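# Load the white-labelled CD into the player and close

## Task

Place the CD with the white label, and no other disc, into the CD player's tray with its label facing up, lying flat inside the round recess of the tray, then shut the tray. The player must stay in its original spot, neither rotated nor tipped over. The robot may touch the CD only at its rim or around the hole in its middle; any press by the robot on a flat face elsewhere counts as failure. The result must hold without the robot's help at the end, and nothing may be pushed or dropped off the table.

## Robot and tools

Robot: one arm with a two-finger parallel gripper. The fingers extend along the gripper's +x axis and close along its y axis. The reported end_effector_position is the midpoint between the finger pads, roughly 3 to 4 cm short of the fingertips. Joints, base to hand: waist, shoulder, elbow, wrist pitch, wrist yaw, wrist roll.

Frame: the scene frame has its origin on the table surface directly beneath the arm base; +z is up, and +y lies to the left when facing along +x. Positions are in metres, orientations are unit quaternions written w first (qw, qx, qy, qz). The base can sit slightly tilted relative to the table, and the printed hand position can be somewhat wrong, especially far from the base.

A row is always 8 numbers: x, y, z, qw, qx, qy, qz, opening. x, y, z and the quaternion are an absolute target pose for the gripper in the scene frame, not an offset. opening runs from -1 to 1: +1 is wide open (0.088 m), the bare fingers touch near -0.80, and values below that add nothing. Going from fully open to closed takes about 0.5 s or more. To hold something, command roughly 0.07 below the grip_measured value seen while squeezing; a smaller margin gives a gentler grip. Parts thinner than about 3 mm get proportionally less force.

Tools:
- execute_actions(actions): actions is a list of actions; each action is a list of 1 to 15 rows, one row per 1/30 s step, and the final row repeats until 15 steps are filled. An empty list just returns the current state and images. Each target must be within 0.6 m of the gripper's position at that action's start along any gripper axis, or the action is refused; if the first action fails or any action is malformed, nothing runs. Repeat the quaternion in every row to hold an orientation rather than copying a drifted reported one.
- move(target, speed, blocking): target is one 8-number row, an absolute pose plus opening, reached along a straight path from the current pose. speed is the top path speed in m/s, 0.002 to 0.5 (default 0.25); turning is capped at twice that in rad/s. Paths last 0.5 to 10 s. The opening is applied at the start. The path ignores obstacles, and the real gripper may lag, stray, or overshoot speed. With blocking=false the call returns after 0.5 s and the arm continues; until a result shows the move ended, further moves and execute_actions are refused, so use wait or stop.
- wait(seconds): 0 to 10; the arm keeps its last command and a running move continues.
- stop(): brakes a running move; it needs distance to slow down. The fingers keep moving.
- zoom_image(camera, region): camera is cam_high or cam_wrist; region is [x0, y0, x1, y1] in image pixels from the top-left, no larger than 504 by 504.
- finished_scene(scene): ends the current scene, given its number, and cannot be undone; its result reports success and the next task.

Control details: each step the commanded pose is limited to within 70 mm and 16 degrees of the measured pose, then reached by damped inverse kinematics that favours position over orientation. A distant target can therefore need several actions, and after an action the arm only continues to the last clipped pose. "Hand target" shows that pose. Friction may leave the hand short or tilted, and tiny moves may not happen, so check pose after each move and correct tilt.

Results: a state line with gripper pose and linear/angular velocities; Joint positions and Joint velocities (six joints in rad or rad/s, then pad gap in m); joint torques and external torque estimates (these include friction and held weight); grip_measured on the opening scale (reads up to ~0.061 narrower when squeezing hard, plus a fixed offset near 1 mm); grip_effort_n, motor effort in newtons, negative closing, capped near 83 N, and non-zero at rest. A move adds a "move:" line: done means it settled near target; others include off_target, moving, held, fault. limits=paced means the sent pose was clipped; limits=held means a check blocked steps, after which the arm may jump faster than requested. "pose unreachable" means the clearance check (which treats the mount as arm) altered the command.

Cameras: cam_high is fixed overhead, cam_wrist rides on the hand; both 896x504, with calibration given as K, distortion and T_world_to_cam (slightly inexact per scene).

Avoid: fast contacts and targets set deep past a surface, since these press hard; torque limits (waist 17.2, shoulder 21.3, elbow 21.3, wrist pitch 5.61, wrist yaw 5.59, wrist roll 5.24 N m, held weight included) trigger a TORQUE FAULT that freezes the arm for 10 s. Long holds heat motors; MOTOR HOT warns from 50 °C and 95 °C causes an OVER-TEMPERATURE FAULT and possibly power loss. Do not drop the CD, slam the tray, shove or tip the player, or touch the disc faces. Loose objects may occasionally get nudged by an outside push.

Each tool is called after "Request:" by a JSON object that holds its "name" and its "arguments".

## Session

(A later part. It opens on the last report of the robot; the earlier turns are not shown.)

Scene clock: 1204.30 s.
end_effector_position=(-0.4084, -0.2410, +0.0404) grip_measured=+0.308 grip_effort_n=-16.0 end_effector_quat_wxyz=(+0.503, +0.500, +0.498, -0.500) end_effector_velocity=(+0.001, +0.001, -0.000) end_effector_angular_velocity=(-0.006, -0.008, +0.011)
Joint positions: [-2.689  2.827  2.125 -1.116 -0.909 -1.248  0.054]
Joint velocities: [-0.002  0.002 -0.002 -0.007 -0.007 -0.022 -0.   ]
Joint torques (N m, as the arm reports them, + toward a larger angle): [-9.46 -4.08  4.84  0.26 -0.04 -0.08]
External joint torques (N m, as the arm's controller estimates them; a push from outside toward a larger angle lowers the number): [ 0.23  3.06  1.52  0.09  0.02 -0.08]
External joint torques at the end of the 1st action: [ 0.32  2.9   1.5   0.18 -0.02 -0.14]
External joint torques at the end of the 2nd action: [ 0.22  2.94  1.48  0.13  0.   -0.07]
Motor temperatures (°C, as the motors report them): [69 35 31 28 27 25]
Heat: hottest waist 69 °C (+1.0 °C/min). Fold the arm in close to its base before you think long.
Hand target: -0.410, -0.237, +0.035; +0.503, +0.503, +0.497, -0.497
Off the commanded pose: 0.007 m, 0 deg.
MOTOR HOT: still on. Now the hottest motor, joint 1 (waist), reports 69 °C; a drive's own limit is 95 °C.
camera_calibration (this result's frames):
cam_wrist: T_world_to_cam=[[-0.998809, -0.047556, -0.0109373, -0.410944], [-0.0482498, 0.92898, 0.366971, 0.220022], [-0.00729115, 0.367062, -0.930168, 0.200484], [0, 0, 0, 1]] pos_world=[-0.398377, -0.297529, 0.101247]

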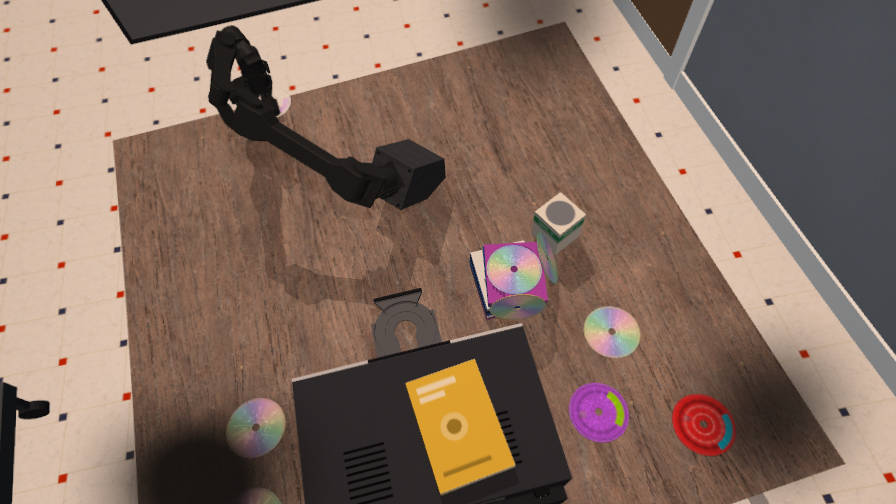

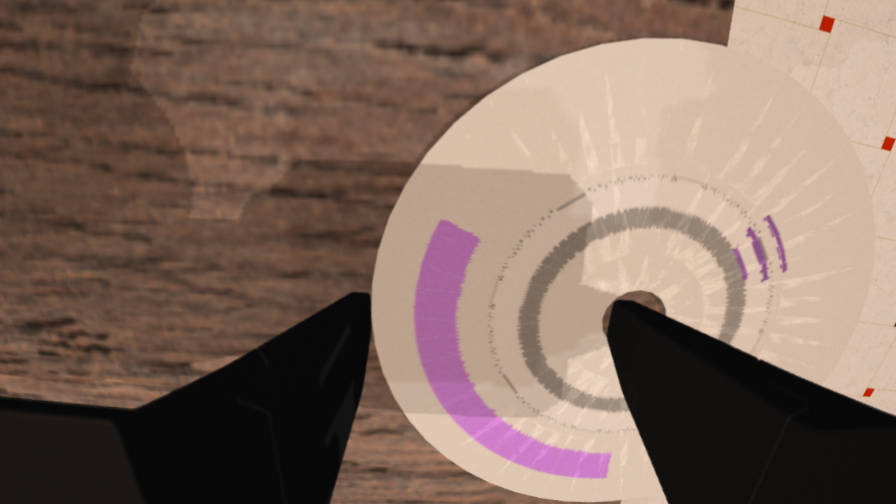

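Request:
{"name": "execute_actions", "arguments": {"actions": [[[-0.415,-0.237,0.035,0.503,0.503,0.497,-0.497,0.305]],[[-0.4175,-0.237,0.035,0.503,0.503,0.497,-0.497,0.305]],[[-0.4198,-0.237,0.035,0.503,0.503,0.497,-0.497,0.305]],[[-0.4198,-0.237,0.035,0.505,0.505,0.495,-0.495,0.335]],[[-0.4198,-0.237,0.035,0.505,0.505,0.495,-0.495,0.35]],[[-0.4198,-0.237,0.035,0.505,0.505,0.495,-0.495,0.375]]]}}

Scene clock: 1212.57 s.
end_effector_position=(-0.4184, -0.2412, +0.0409) grip_measured=+0.371 grip_effort_n=18.8 end_effector_quat_wxyz=(+0.505, +0.502, +0.496, -0.497) end_effector_velocity=(+0.001, -0.004, +0.002) end_effector_angular_velocity=(-0.022, -0.006, +0.004)
Joint positions: [-2.694  2.896  2.25  -1.189 -0.909 -1.265  0.057]
Joint velocities: [-0.002 -0.002  0.002 -0.007 -0.022 -0.007 -0.   ]
Joint torques (N m, as the arm reports them, + toward a larger angle): [-9.63 -4.24  4.65  0.31 -0.08 -0.07]
External joint torques (N m, as the arm's controller estimates them; a push from outside toward a larger angle lowers the number): [ 0.23  3.15  1.28  0.16 -0.01 -0.07]
External joint torques at the end of the 2nd action: [ 0.08  2.87  1.51  0.12  0.04 -0.09]
External joint torques at the end of the 3rd action: [ 0.14  2.95  1.42  0.08  0.05 -0.09]
External joint torques at the end of the 4th action: [ 0.33  3.07  1.34  0.14 -0.01 -0.08]
External joint torques at the end of the 5th action: [ 0.14  3.05  1.33  0.12 -0.01 -0.07]
Motor temperatures (°C, as the motors report them): [70 35 31 28 27 25]
Heat: hottest waist 70 °C (+3.0 °C/min). Fold the arm in close to its base before you think long.
Hand target: -0.420, -0.237, +0.035; +0.505, +0.505, +0.495, -0.495
Off the commanded pose: 0.007 m, 1 deg.
MOTOR HOT: still on. Now the hottest motor, joint 1 (waist), reports 70 °C; a drive's own limit is 95 °C.
camera_calibration (this result's frames):
cam_wrist: T_world_to_cam=[[-0.998687, -0.047958, -0.0180195, -0.420703], [-0.0512237, 0.928599, 0.367532, 0.218176], [-0.000893165, 0.367972, -0.929836, 0.203895], [0, 0, 0, 1]] pos_world=[-0.408792, -0.297802, 0.101822]

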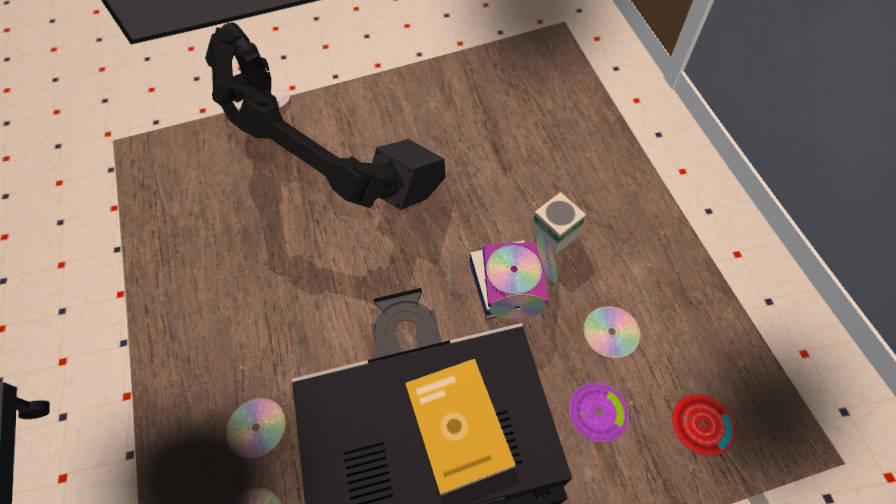

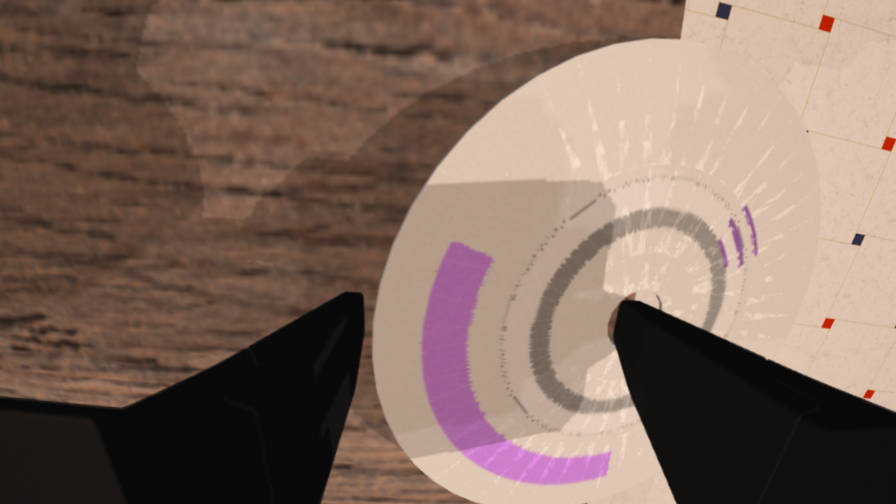

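Request:
{"name": "execute_actions", "arguments": {"actions": [[[-0.4198,-0.237,0.035,0.505,0.505,0.495,-0.495,0.40]],[[-0.4198,-0.237,0.035,0.505,0.505,0.495,-0.495,0.26]]]}}

Request:
{"name": "execute_actions", "arguments": {"actions": [[[-0.4155,-0.238,0.0355,0.509,0.509,0.491,-0.491,0.26]],[[-0.4135,-0.238,0.0355,0.511,0.511,0.489,-0.489,0.274]],[[-0.4135,-0.238,0.035,0.511,0.511,0.489,-0.489,0.281]],[[-0.4135,-0.238,0.035,0.511,0.511,0.489,-0.489,0.288]],[[-0.4115,-0.238,0.035,0.513,0.513,0.487,-0.487,0.292]],[[-0.4095,-0.238,0.035,0.515,0.515,0.485,-0.485,0.297]],[[-0.4075,-0.238,0.035,0.517,0.517,0.483,-0.483,0.302]]]}}

Scene clock: 1221.60 s.
end_effector_position=(-0.4200, -0.2408, +0.0409) grip_measured=+0.265 grip_effort_n=-22.6 end_effector_quat_wxyz=(+0.505, +0.500, +0.498, -0.498) end_effector_velocity=(+0.003, +0.002, -0.000) end_effector_angular_velocity=(-0.003, -0.016, -0.015)
Joint positions: [-2.695  2.9    2.254 -1.184 -0.909 -1.265  0.052]
Joint velocities: [-0.002  0.002 -0.002 -0.022 -0.007 -0.007 -0.001]
Joint torques (N m, as the arm reports them, + toward a larger angle): [-9.49 -4.65  4.3  -0.03 -0.08 -0.06]
External joint torques (N m, as the arm's controller estimates them; a push from outside toward a larger angle lowers the number): [ 0.29  2.63  0.99 -0.18 -0.02 -0.06]
External joint torques at the end of the 1st action: [ 0.26  2.9   1.38  0.17 -0.02 -0.07]
Motor temperatures (°C, as the motors report them): [71 35 31 28 27 25]
Heat: hottest waist 71 °C (+5.1 °C/min). Fold the arm in close to its base before you think long.
Hand target: -0.420, -0.237, +0.035; +0.505, +0.505, +0.495, -0.495
Off the commanded pose: 0.007 m, 1 deg.
MOTOR HOT: still on. Now the hottest motor, joint 1 (waist), reports 71 °C; a drive's own limit is 95 °C.
camera_calibration (this result's frames):
cam_wrist: T_world_to_cam=[[-0.998587, -0.0511766, -0.0142891, -0.423139], [-0.0528514, 0.928986, 0.366323, 0.217192], [-0.00547275, 0.36656, -0.930378, 0.201504], [0, 0, 0, 1]] pos_world=[-0.40996, -0.297287, 0.101866]

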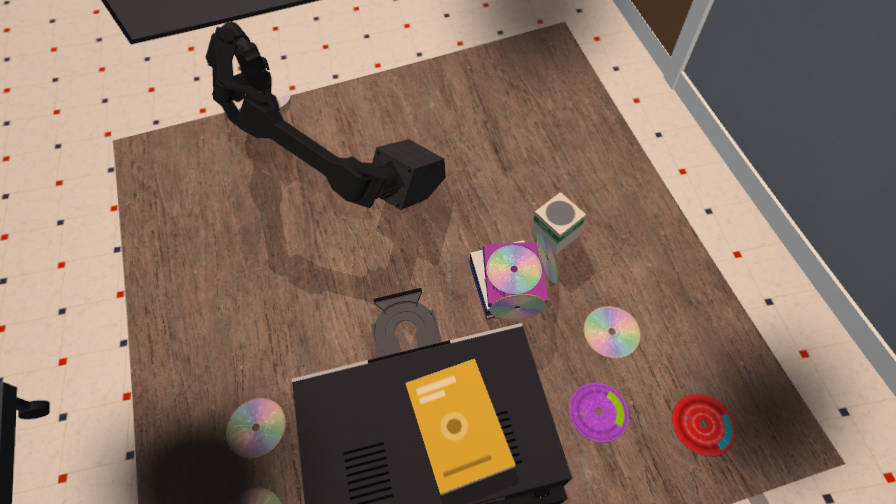

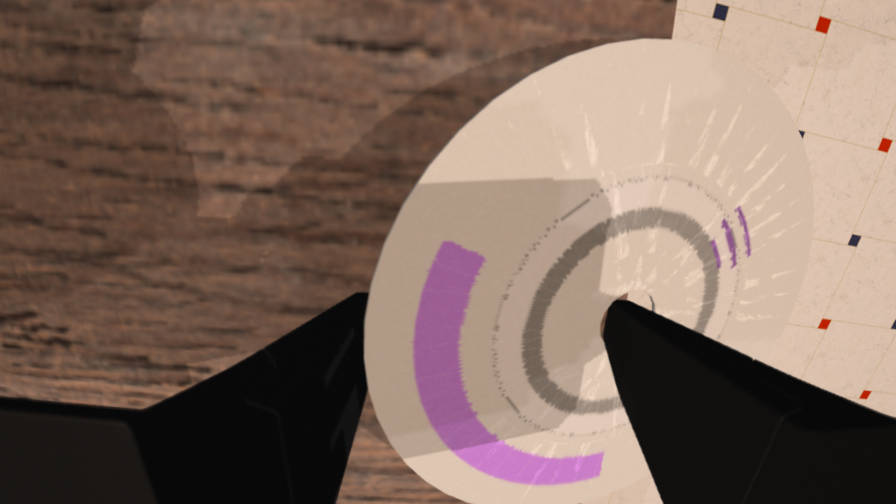

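Scene clock: 1225.10 s.
end_effector_position=(-0.4095, -0.2395, +0.0419) grip_measured=+0.299 grip_effort_n=12.8 end_effector_quat_wxyz=(+0.513, +0.511, +0.489, -0.486) end_effector_velocity=(+0.001, -0.001, +0.001) end_effector_angular_velocity=(-0.007, -0.005, -0.000)
Joint positions: [-2.695  2.9    2.26  -1.256 -0.914 -1.319  0.054]
Joint velocities: [-0.002 -0.002 -0.002 -0.007 -0.007 -0.007 -0.   ]
Joint torques (N m, as the arm reports them, + toward a larger angle): [-9.11 -4.69  4.2  -0.46 -0.34 -0.09]
External joint torques (N m, as the arm's controller estimates them; a push from outside toward a larger angle lowers the number): [ 0.69  2.75  0.83 -0.57 -0.27 -0.09]
External joint torques at the end of the 3rd action: [ 0.59  2.54  0.76 -0.36 -0.2  -0.04]
External joint torques at the end of the 4th action: [ 0.69  2.62  0.73 -0.35 -0.2  -0.04]
External joint torques at the end of the 5th action: [ 0.68  2.58  0.81 -0.52 -0.25 -0.07]
External joint torques at the end of the 6th action: [ 0.66  2.61  0.89 -0.57 -0.28 -0.09]
Motor temperatures (°C, as the motors report them): [71 35 31 28 27 25]
Heat: hottest waist 71 °C (+4.1 °C/min). Fold the arm in close to its base before you think long.
Hand target: -0.407, -0.238, +0.035; +0.517, +0.517, +0.483, -0.483
Off the commanded pose: 0.007 m, 1 deg.
MOTOR HOT: still on. Now the hottest motor, joint 1 (waist), reports 71 °C; a drive's own limit is 95 °C.
camera_calibration (this result's frames):
cam_wrist: T_world_to_cam=[[-0.997122, -0.0518711, -0.0552848, -0.410459], [-0.068701, 0.926605, 0.369708, 0.208992], [0.03205, 0.372442, -0.927502, 0.218695], [0, 0, 0, 1]] pos_world=[-0.401929, -0.296395, 0.102882]

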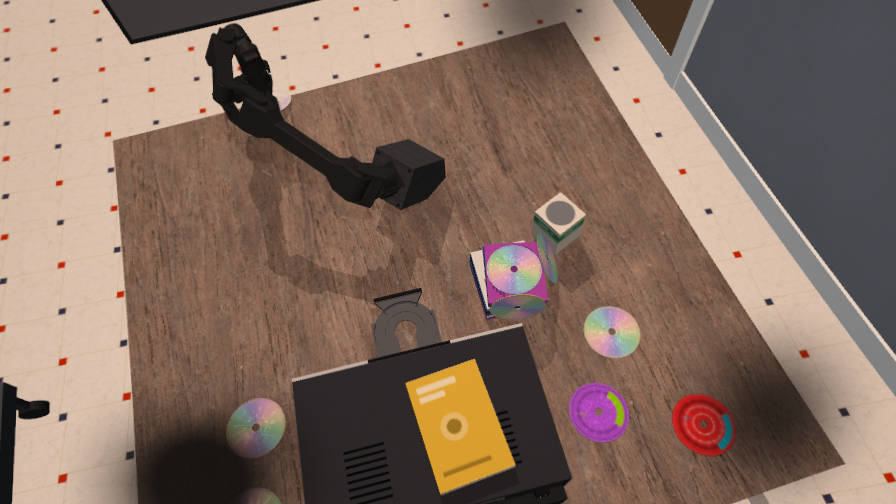

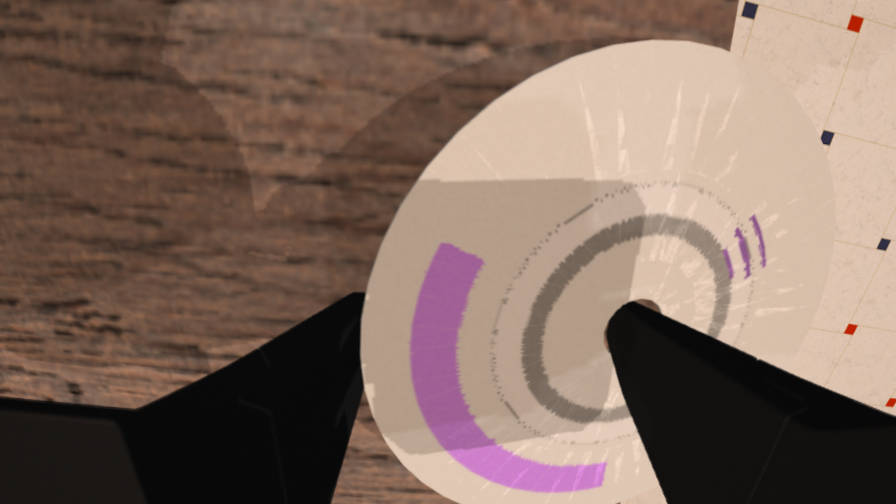

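Request:
{"name": "execute_actions", "arguments": {"actions": [[[-0.402,-0.239,0.037,0.517,0.517,0.483,-0.483,0.302]],[[-0.396,-0.240,0.038,0.517,0.517,0.483,-0.483,0.304]],[[-0.390,-0.241,0.039,0.517,0.517,0.483,-0.483,0.307]],[[-0.384,-0.241,0.039,0.517,0.517,0.483,-0.483,0.310]],[[-0.378,-0.241,0.040,0.521,0.521,0.479,-0.479,0.313]],[[-0.372,-0.241,0.040,0.525,0.525,0.475,-0.475,0.316]]]}}

Scene clock: 1233.00 s.
end_effector_position=(-0.3792, -0.2387, +0.0468) grip_measured=+0.314 grip_effort_n=10.0 end_effector_quat_wxyz=(+0.520, +0.518, +0.481, -0.480) end_effector_velocity=(+0.002, -0.001, +0.000) end_effector_angular_velocity=(-0.021, -0.011, -0.005)
Joint positions: [-2.693  2.768  2.041 -1.209 -0.922 -1.347  0.054]
Joint velocities: [-0.002  0.002 -0.002 -0.007 -0.022 -0.007 -0.   ]
Joint torques (N m, as the arm reports them, + toward a larger angle): [-8.07 -6.24  1.87 -0.59 -0.41 -0.07]
External joint torques (N m, as the arm's controller estimates them; a push from outside toward a larger angle lowers the number): [ 1.23  0.53 -1.3  -0.66 -0.35 -0.06]
External joint torques at the end of the 2nd action: [ 0.95  0.6  -1.43 -0.19 -0.24  0.07]
External joint torques at the end of the 3rd action: [ 1.04  0.4  -1.24 -0.15 -0.25  0.12]
External joint torques at the end of the 4th action: [ 1.06  0.64 -1.42 -0.17 -0.27  0.1 ]
External joint torques at the end of the 5th action: [ 1.07  0.73 -1.18 -0.58 -0.32 -0.11]
Motor temperatures (°C, as the motors report them): [71 35 31 28 27 25]
Heat: hottest waist 71 °C (+4.0 °C/min). Fold the arm in close to its base before you think long.
Hand target: -0.372, -0.241, +0.040; +0.524, +0.524, +0.475, -0.474
Off the commanded pose: 0.010 m, 1 deg.
MOTOR HOT: still on. Now the hottest motor, joint 1 (waist), reports 71 °C; a drive's own limit is 95 °C.
camera_calibration (this result's frames):
cam_wrist: T_world_to_cam=[[-0.995436, -0.0495968, -0.0815273, -0.377491], [-0.0762241, 0.927254, 0.366593, 0.205959], [0.0574146, 0.371135, -0.926802, 0.231222], [0, 0, 0, 1]] pos_world=[-0.373345, -0.295513, 0.108019]

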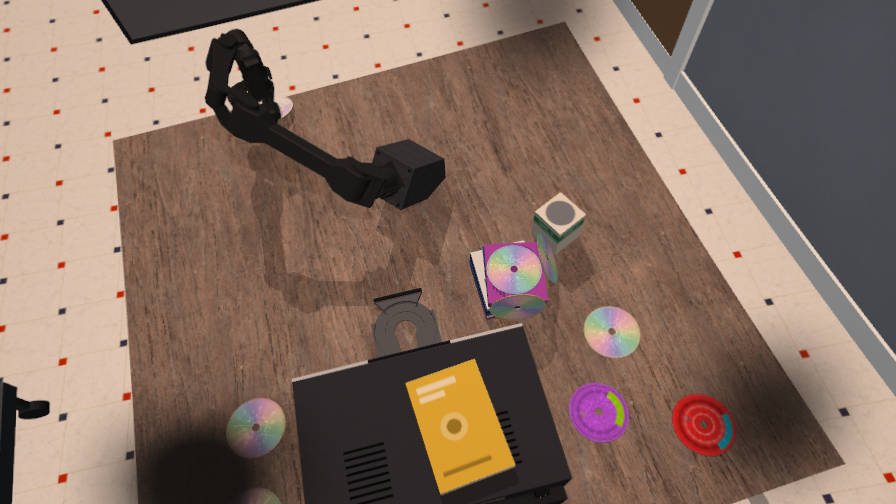

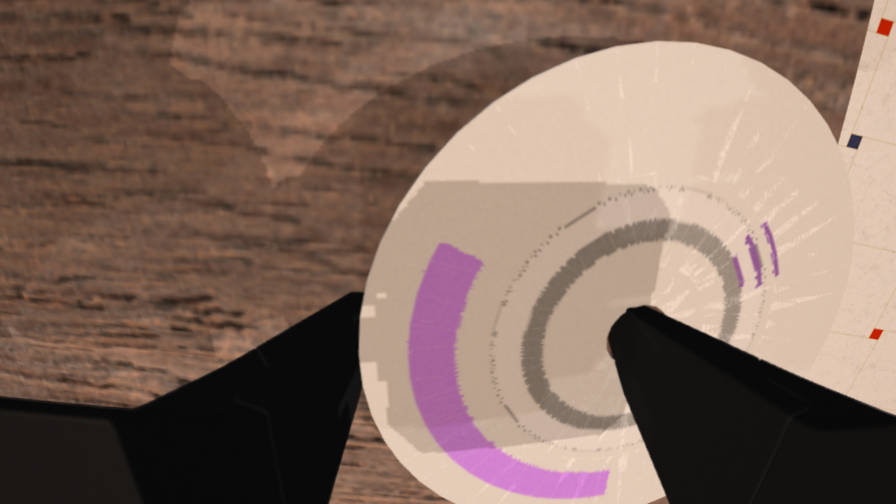

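Request:
{"name": "execute_actions", "arguments": {"actions": [[[-0.372,-0.241,0.040,0.527,0.527,0.473,-0.473,0.320]],[[-0.372,-0.241,0.040,0.529,0.529,0.471,-0.471,0.324]],[[-0.372,-0.241,0.040,0.531,0.531,0.469,-0.469,0.328]]]}}

Scene clock: 1238.43 s.
end_effector_position=(-0.3733, -0.2409, +0.0455) grip_measured=+0.326 grip_effort_n=8.1 end_effector_quat_wxyz=(+0.526, +0.527, +0.472, -0.471) end_effector_velocity=(+0.003, -0.001, +0.002) end_effector_angular_velocity=(-0.006, -0.010, -0.008)
Joint positions: [-2.687  2.783  2.072 -1.273 -0.93  -1.378  0.055]
Joint velocities: [-0.002 -0.002  0.002 -0.022 -0.007 -0.007  0.   ]
Joint torques (N m, as the arm reports them, + toward a larger angle): [-8.7  -4.52  4.41 -0.36 -0.34 -0.11]
External joint torques (N m, as the arm's controller estimates them; a push from outside toward a larger angle lowers the number): [ 0.61  2.45  1.2  -0.38 -0.26 -0.1 ]
External joint torques at the end of the 1st action: [ 1.03  1.39  0.68 -0.46 -0.27 -0.07]
External joint torques at the end of the 2nd action: [ 0.95  2.4   1.09 -0.45 -0.27 -0.08]
Motor temperatures (°C, as the motors report them): [70 36 31 28 27 25]
Heat: hottest waist 70 °C (+2.0 °C/min). Fold the arm in close to its base before you think long.
Hand target: -0.372, -0.241, +0.040; +0.530, +0.530, +0.468, -0.468
Off the commanded pose: 0.006 m, 1 deg.
MOTOR HOT: still on. Now the hottest motor, joint 1 (waist), reports 70 °C; a drive's own limit is 95 °C.
camera_calibration (this result's frames):
cam_wrist: T_world_to_cam=[[-0.992236, -0.0464163, -0.115386, -0.368295], [-0.0859368, 0.926527, 0.366281, 0.205098], [0.0899067, 0.373353, -0.923322, 0.243015], [0, 0, 0, 1]] pos_world=[-0.369659, -0.297854, 0.106762]

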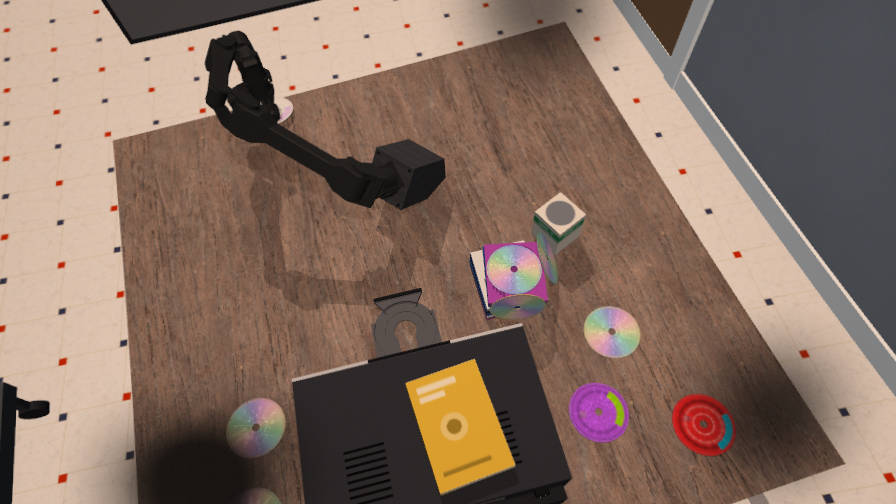

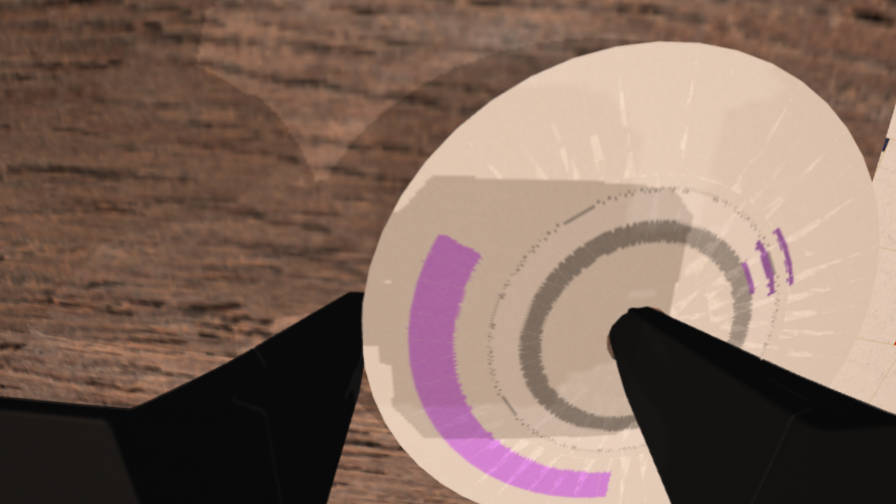

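Working. Slightly more.

Request:
{"name": "execute_actions", "arguments": {"actions": [[[-0.371,-0.241,0.040,0.533,0.533,0.467,-0.467,0.329]],[[-0.370,-0.241,0.040,0.535,0.535,0.465,-0.465,0.330]]]}}

Scene clock: 1243.67 s.
end_effector_position=(-0.3706, -0.2412, +0.0443) grip_measured=+0.328 grip_effort_n=9.1 end_effector_quat_wxyz=(+0.531, +0.532, +0.467, -0.466) end_effector_velocity=(+0.001, -0.001, +0.001) end_effector_angular_velocity=(-0.008, -0.004, -0.001)
Joint positions: [-2.683  2.795  2.09  -1.307 -0.934 -1.4    0.055]
Joint velocities: [-0.002 -0.002 -0.002 -0.007 -0.007 -0.007 -0.   ]
Joint torques (N m, as the arm reports them, + toward a larger angle): [-8.93 -4.7   4.6  -0.38 -0.31 -0.08]
External joint torques (N m, as the arm's controller estimates them; a push from outside toward a larger angle lowers the number): [ 0.47  2.28  1.44 -0.36 -0.24 -0.07]
External joint torques at the end of the 1st action: [ 0.62  2.34  1.34 -0.42 -0.24 -0.13]
Motor temperatures (°C, as the motors report them): [70 36 31 28 27 25]
Heat: hottest waist 70 °C (+2.0 °C/min). Fold the arm in close to its base before you think long.
Hand target: -0.370, -0.241, +0.040; +0.534, +0.534, +0.464, -0.464
Off the commanded pose: 0.004 m, 1 deg.
MOTOR HOT: still on. Now the hottest motor, joint 1 (waist), reports 70 °C; a drive's own limit is 95 °C.
camera_calibration (this result's frames):
cam_wrist: T_world_to_cam=[[-0.989808, -0.046733, -0.13452, -0.36409], [-0.0933459, 0.926298, 0.365045, 0.203308], [0.107546, 0.373881, -0.92122, 0.24833], [0, 0, 0, 1]] pos_world=[-0.368108, -0.298185, 0.105573]

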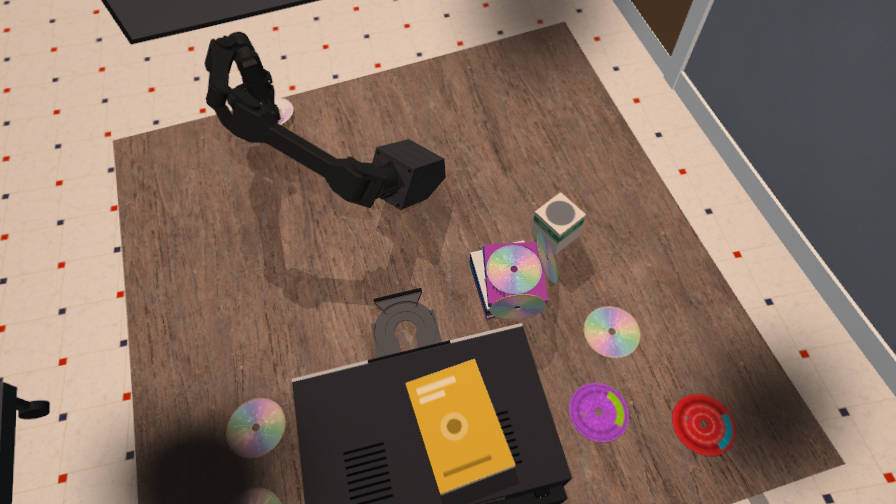

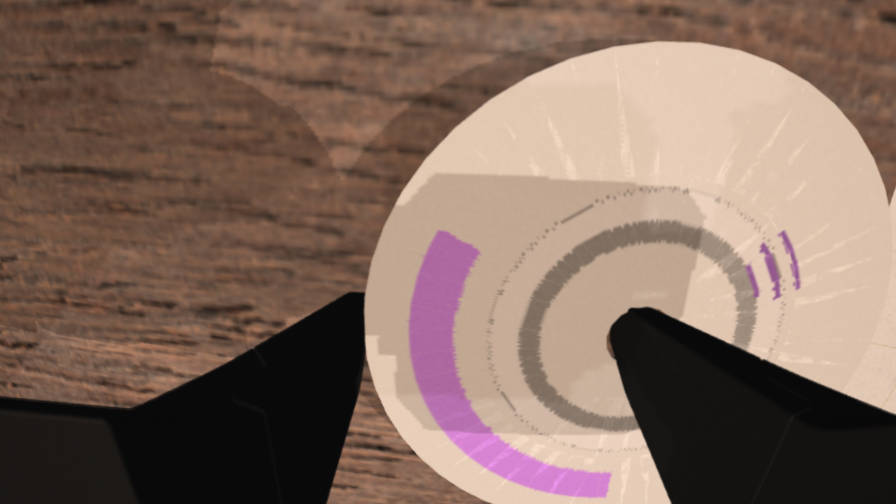

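Near perpendicular. Squeeze and lift slightly.

Request:
{"name": "execute_actions", "arguments": {"actions": [[[-0.370,-0.241,0.040,0.535,0.535,0.465,-0.465,0.315]],[[-0.370,-0.241,0.040,0.535,0.535,0.465,-0.465,0.303]],[[-0.370,-0.241,0.040,0.535,0.535,0.465,-0.465,0.292]],[[-0.367,-0.241,0.048,0.531,0.531,0.469,-0.469,0.292]],[[-0.362,-0.241,0.054,0.525,0.525,0.475,-0.475,0.292]]]}}

Scene clock: 1260.17 s.
end_effector_position=(-0.3618, -0.2411, +0.0493) grip_measured=+0.300 grip_effort_n=-43.0 end_effector_quat_wxyz=(+0.527, +0.526, +0.472, -0.471) end_effector_velocity=(+0.004, +0.003, -0.001) end_effector_angular_velocity=(-0.005, -0.013, -0.012)
Joint positions: [-2.688  2.726  1.985 -1.245 -0.932 -1.382  0.054]
Joint velocities: [-0.002 -0.002 -0.017 -0.007 -0.007 -0.007  0.   ]
Joint torques (N m, as the arm reports them, + toward a larger angle): [-9.97 -6.57  2.73  0.2   0.04  0.1 ]
External joint torques (N m, as the arm's controller estimates them; a push from outside toward a larger angle lowers the number): [-0.84  0.22 -0.44  0.19  0.12  0.1 ]
External joint torques at the end of the 1st action: [ 0.48  2.33  1.26 -0.34 -0.23 -0.08]
External joint torques at the end of the 2nd action: [ 0.46  2.37  1.25 -0.33 -0.22 -0.08]
External joint torques at the end of the 3rd action: [ 0.47  2.31  1.3  -0.29 -0.23 -0.08]
External joint torques at the end of the 4th action: [-0.41 -0.11 -0.74  0.    0.    0.01]
Motor temperatures (°C, as the motors report them): [70 36 31 28 27 25]
Heat: hottest waist 70 °C (+1.0 °C/min). Fold the arm in close to its base before you think long.
Hand target: -0.362, -0.241, +0.054; +0.524, +0.525, +0.474, -0.474
Off the commanded pose: 0.005 m, 1 deg.
MOTOR HOT: still on. Now the hottest motor, joint 1 (waist), reports 70 °C; a drive's own limit is 95 °C.
camera_calibration (this result's frames):
cam_wrist: T_world_to_cam=[[-0.992093, -0.0479548, -0.115981, -0.356765], [-0.0873592, 0.927361, 0.363826, 0.204732], [0.0901095, 0.371081, -0.924218, 0.245058], [0, 0, 0, 1]] pos_world=[-0.358141, -0.297906, 0.110622]

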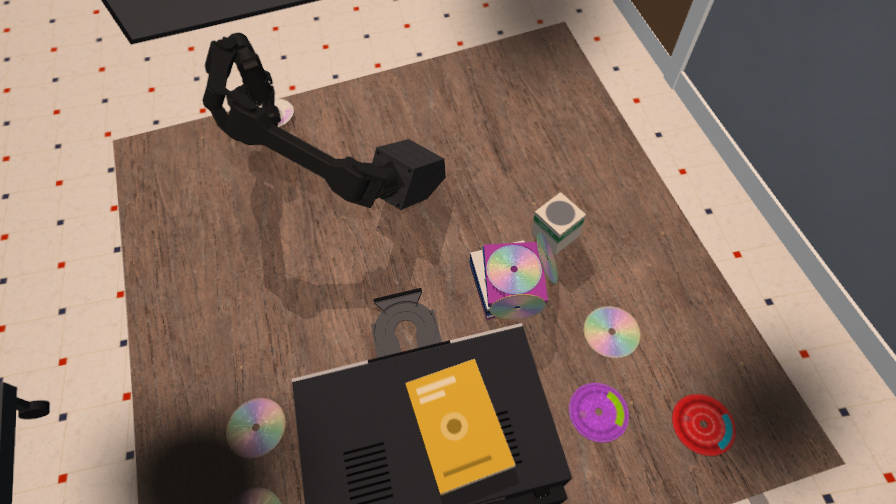

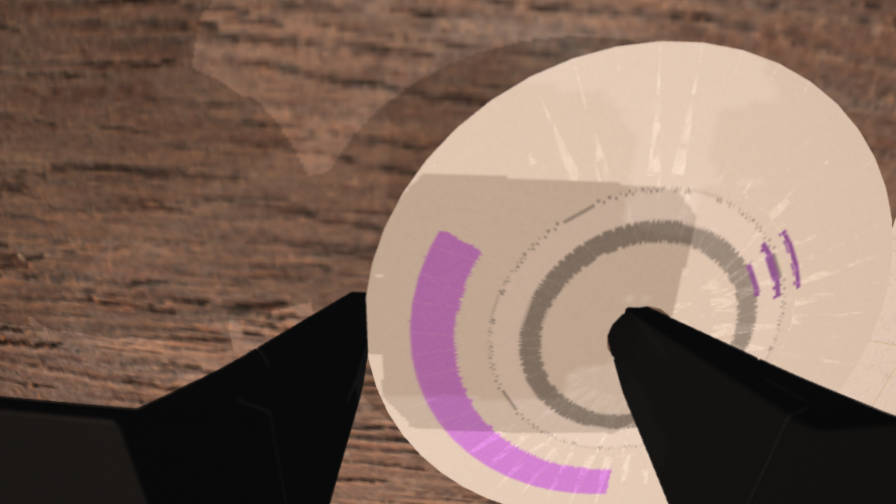

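Held.

Request:
{"name": "move", "arguments": {"target": [-0.2,-0.27,0.07,0.5,0.5,0.5,-0.5,0.288], "speed": 0.08}}

Request:
{"name": "move", "arguments": {"target": [0.1,-0.30,0.07,0.5,0.5,0.5,-0.5,0.288], "speed": 0.1}}

Request:
{"name": "zoom_image", "arguments": {"camera": "cam_high", "region": [340,270,480,380]}}

Scene clock: 1268.43 s.
end_effector_position=(-0.2017, -0.2704, +0.0694) grip_measured=+0.297 grip_effort_n=-45.8 end_effector_quat_wxyz=(+0.502, +0.500, +0.498, -0.501) end_effector_velocity=(+0.004, +0.007, -0.001) end_effector_angular_velocity=(+0.012, -0.006, -0.012)
Joint positions: [-2.578  1.958  1.133 -0.845 -0.927 -1.063  0.054]
Joint velocities: [-0.002 -0.007 -0.022 -0.007  0.007 -0.007 -0.   ]
Joint torques (N m, as the arm reports them, + toward a larger angle): [-6.45 -4.29  2.4   0.33  0.1   0.09]
External joint torques (N m, as the arm's controller estimates them; a push from outside toward a larger angle lowers the number): [-0.07  0.04 -0.65  0.14  0.17  0.09]
Motor temperatures (°C, as the motors report them): [71 36 31 28 27 25]
Heat: hottest waist 71 °C (+1.0 °C/min). Fold the arm in close to its base before you think long.
Hand target: -0.200, -0.269, +0.070; +0.500, +0.499, +0.500, -0.501
Off the commanded pose: 0.002 m, 0 deg.
MOTOR HOT: still on. Now the hottest motor, joint 1 (waist), reports 71 °C; a drive's own limit is 95 °C.
move: done
camera_calibration (this result's frames):
cam_wrist: T_world_to_cam=[[-0.998925, -0.0455613, -0.00859061, -0.205224], [-0.045533, 0.92911, 0.366991, 0.247214], [-0.00873894, 0.366987, -0.930185, 0.239491], [0, 0, 0, 1]] pos_world=[-0.191654, -0.326929, 0.130283]

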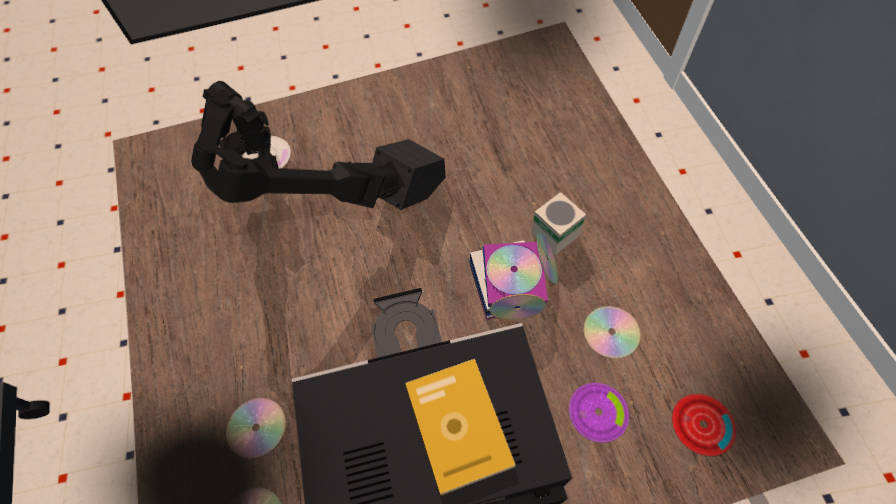

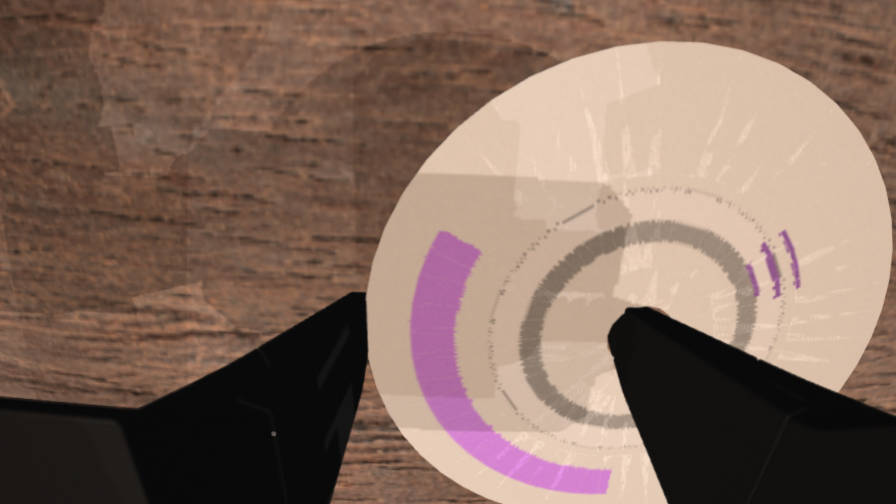

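Scene clock: 1271.83 s.
end_effector_position=(+0.0966, -0.2959, +0.0675) grip_measured=+0.297 grip_effort_n=-45.8 end_effector_quat_wxyz=(+0.495, +0.505, +0.500, -0.501) end_effector_velocity=(+0.000, +0.005, -0.003) end_effector_angular_velocity=(+0.019, +0.009, -0.001)
Joint positions: [-1.72   0.842  0.795 -0.783 -0.602  0.092  0.054]
Joint velocities: [ 0.022 -0.002 -0.007 -0.007  0.022  0.007 -0.   ]
Joint torques (N m, as the arm reports them, + toward a larger angle): [-0.98 -3.9   6.02  0.41  0.14  0.03]
External joint torques (N m, as the arm's controller estimates them; a push from outside toward a larger angle lowers the number): [0.08 0.13 2.12 0.17 0.14 0.03]
Motor temperatures (°C, as the motors report them): [68 36 31 28 27 25]
Heat: hottest waist 68 °C (-2.0 °C/min). Fold the arm in close to its base before you think long.
Hand target: +0.099, -0.300, +0.071; +0.501, +0.497, +0.499, -0.503
Off the commanded pose: 0.006 m, 1 deg.
MOTOR HOT: still on. Now the hottest motor, joint 1 (waist), reports 68 °C; a drive's own limit is 95 °C.
move: done
camera_calibration (this result's frames):
cam_wrist: T_world_to_cam=[[-0.999362, -0.0352359, -0.00574818, 0.0945202], [-0.0347766, 0.924353, 0.37995, 0.281909], [-0.00807453, 0.379908, -0.924989, 0.253123], [0, 0, 0, 1]] pos_world=[0.106308, -0.353416, 0.127568]

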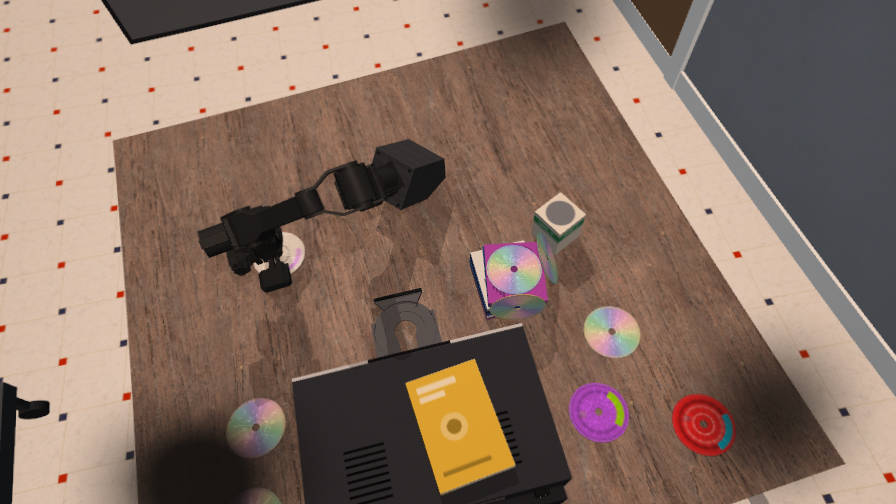

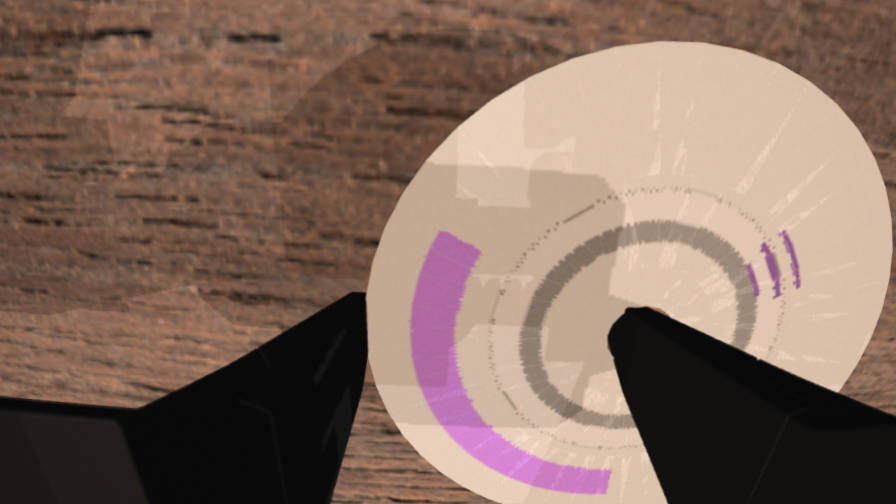

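Region (340, 270, 480, 380) of cam_high's 896x504 image, scaled by 3.600, with more detail than that image has; it fills the top 396 rows of this view, and the rest is white.

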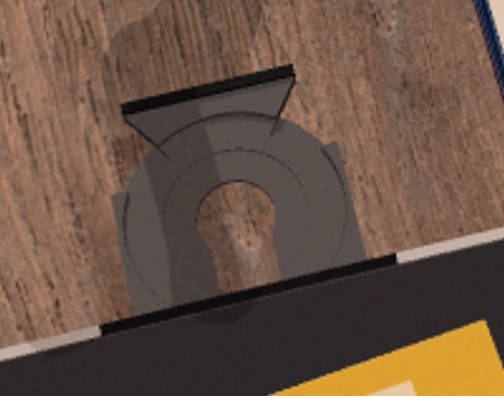

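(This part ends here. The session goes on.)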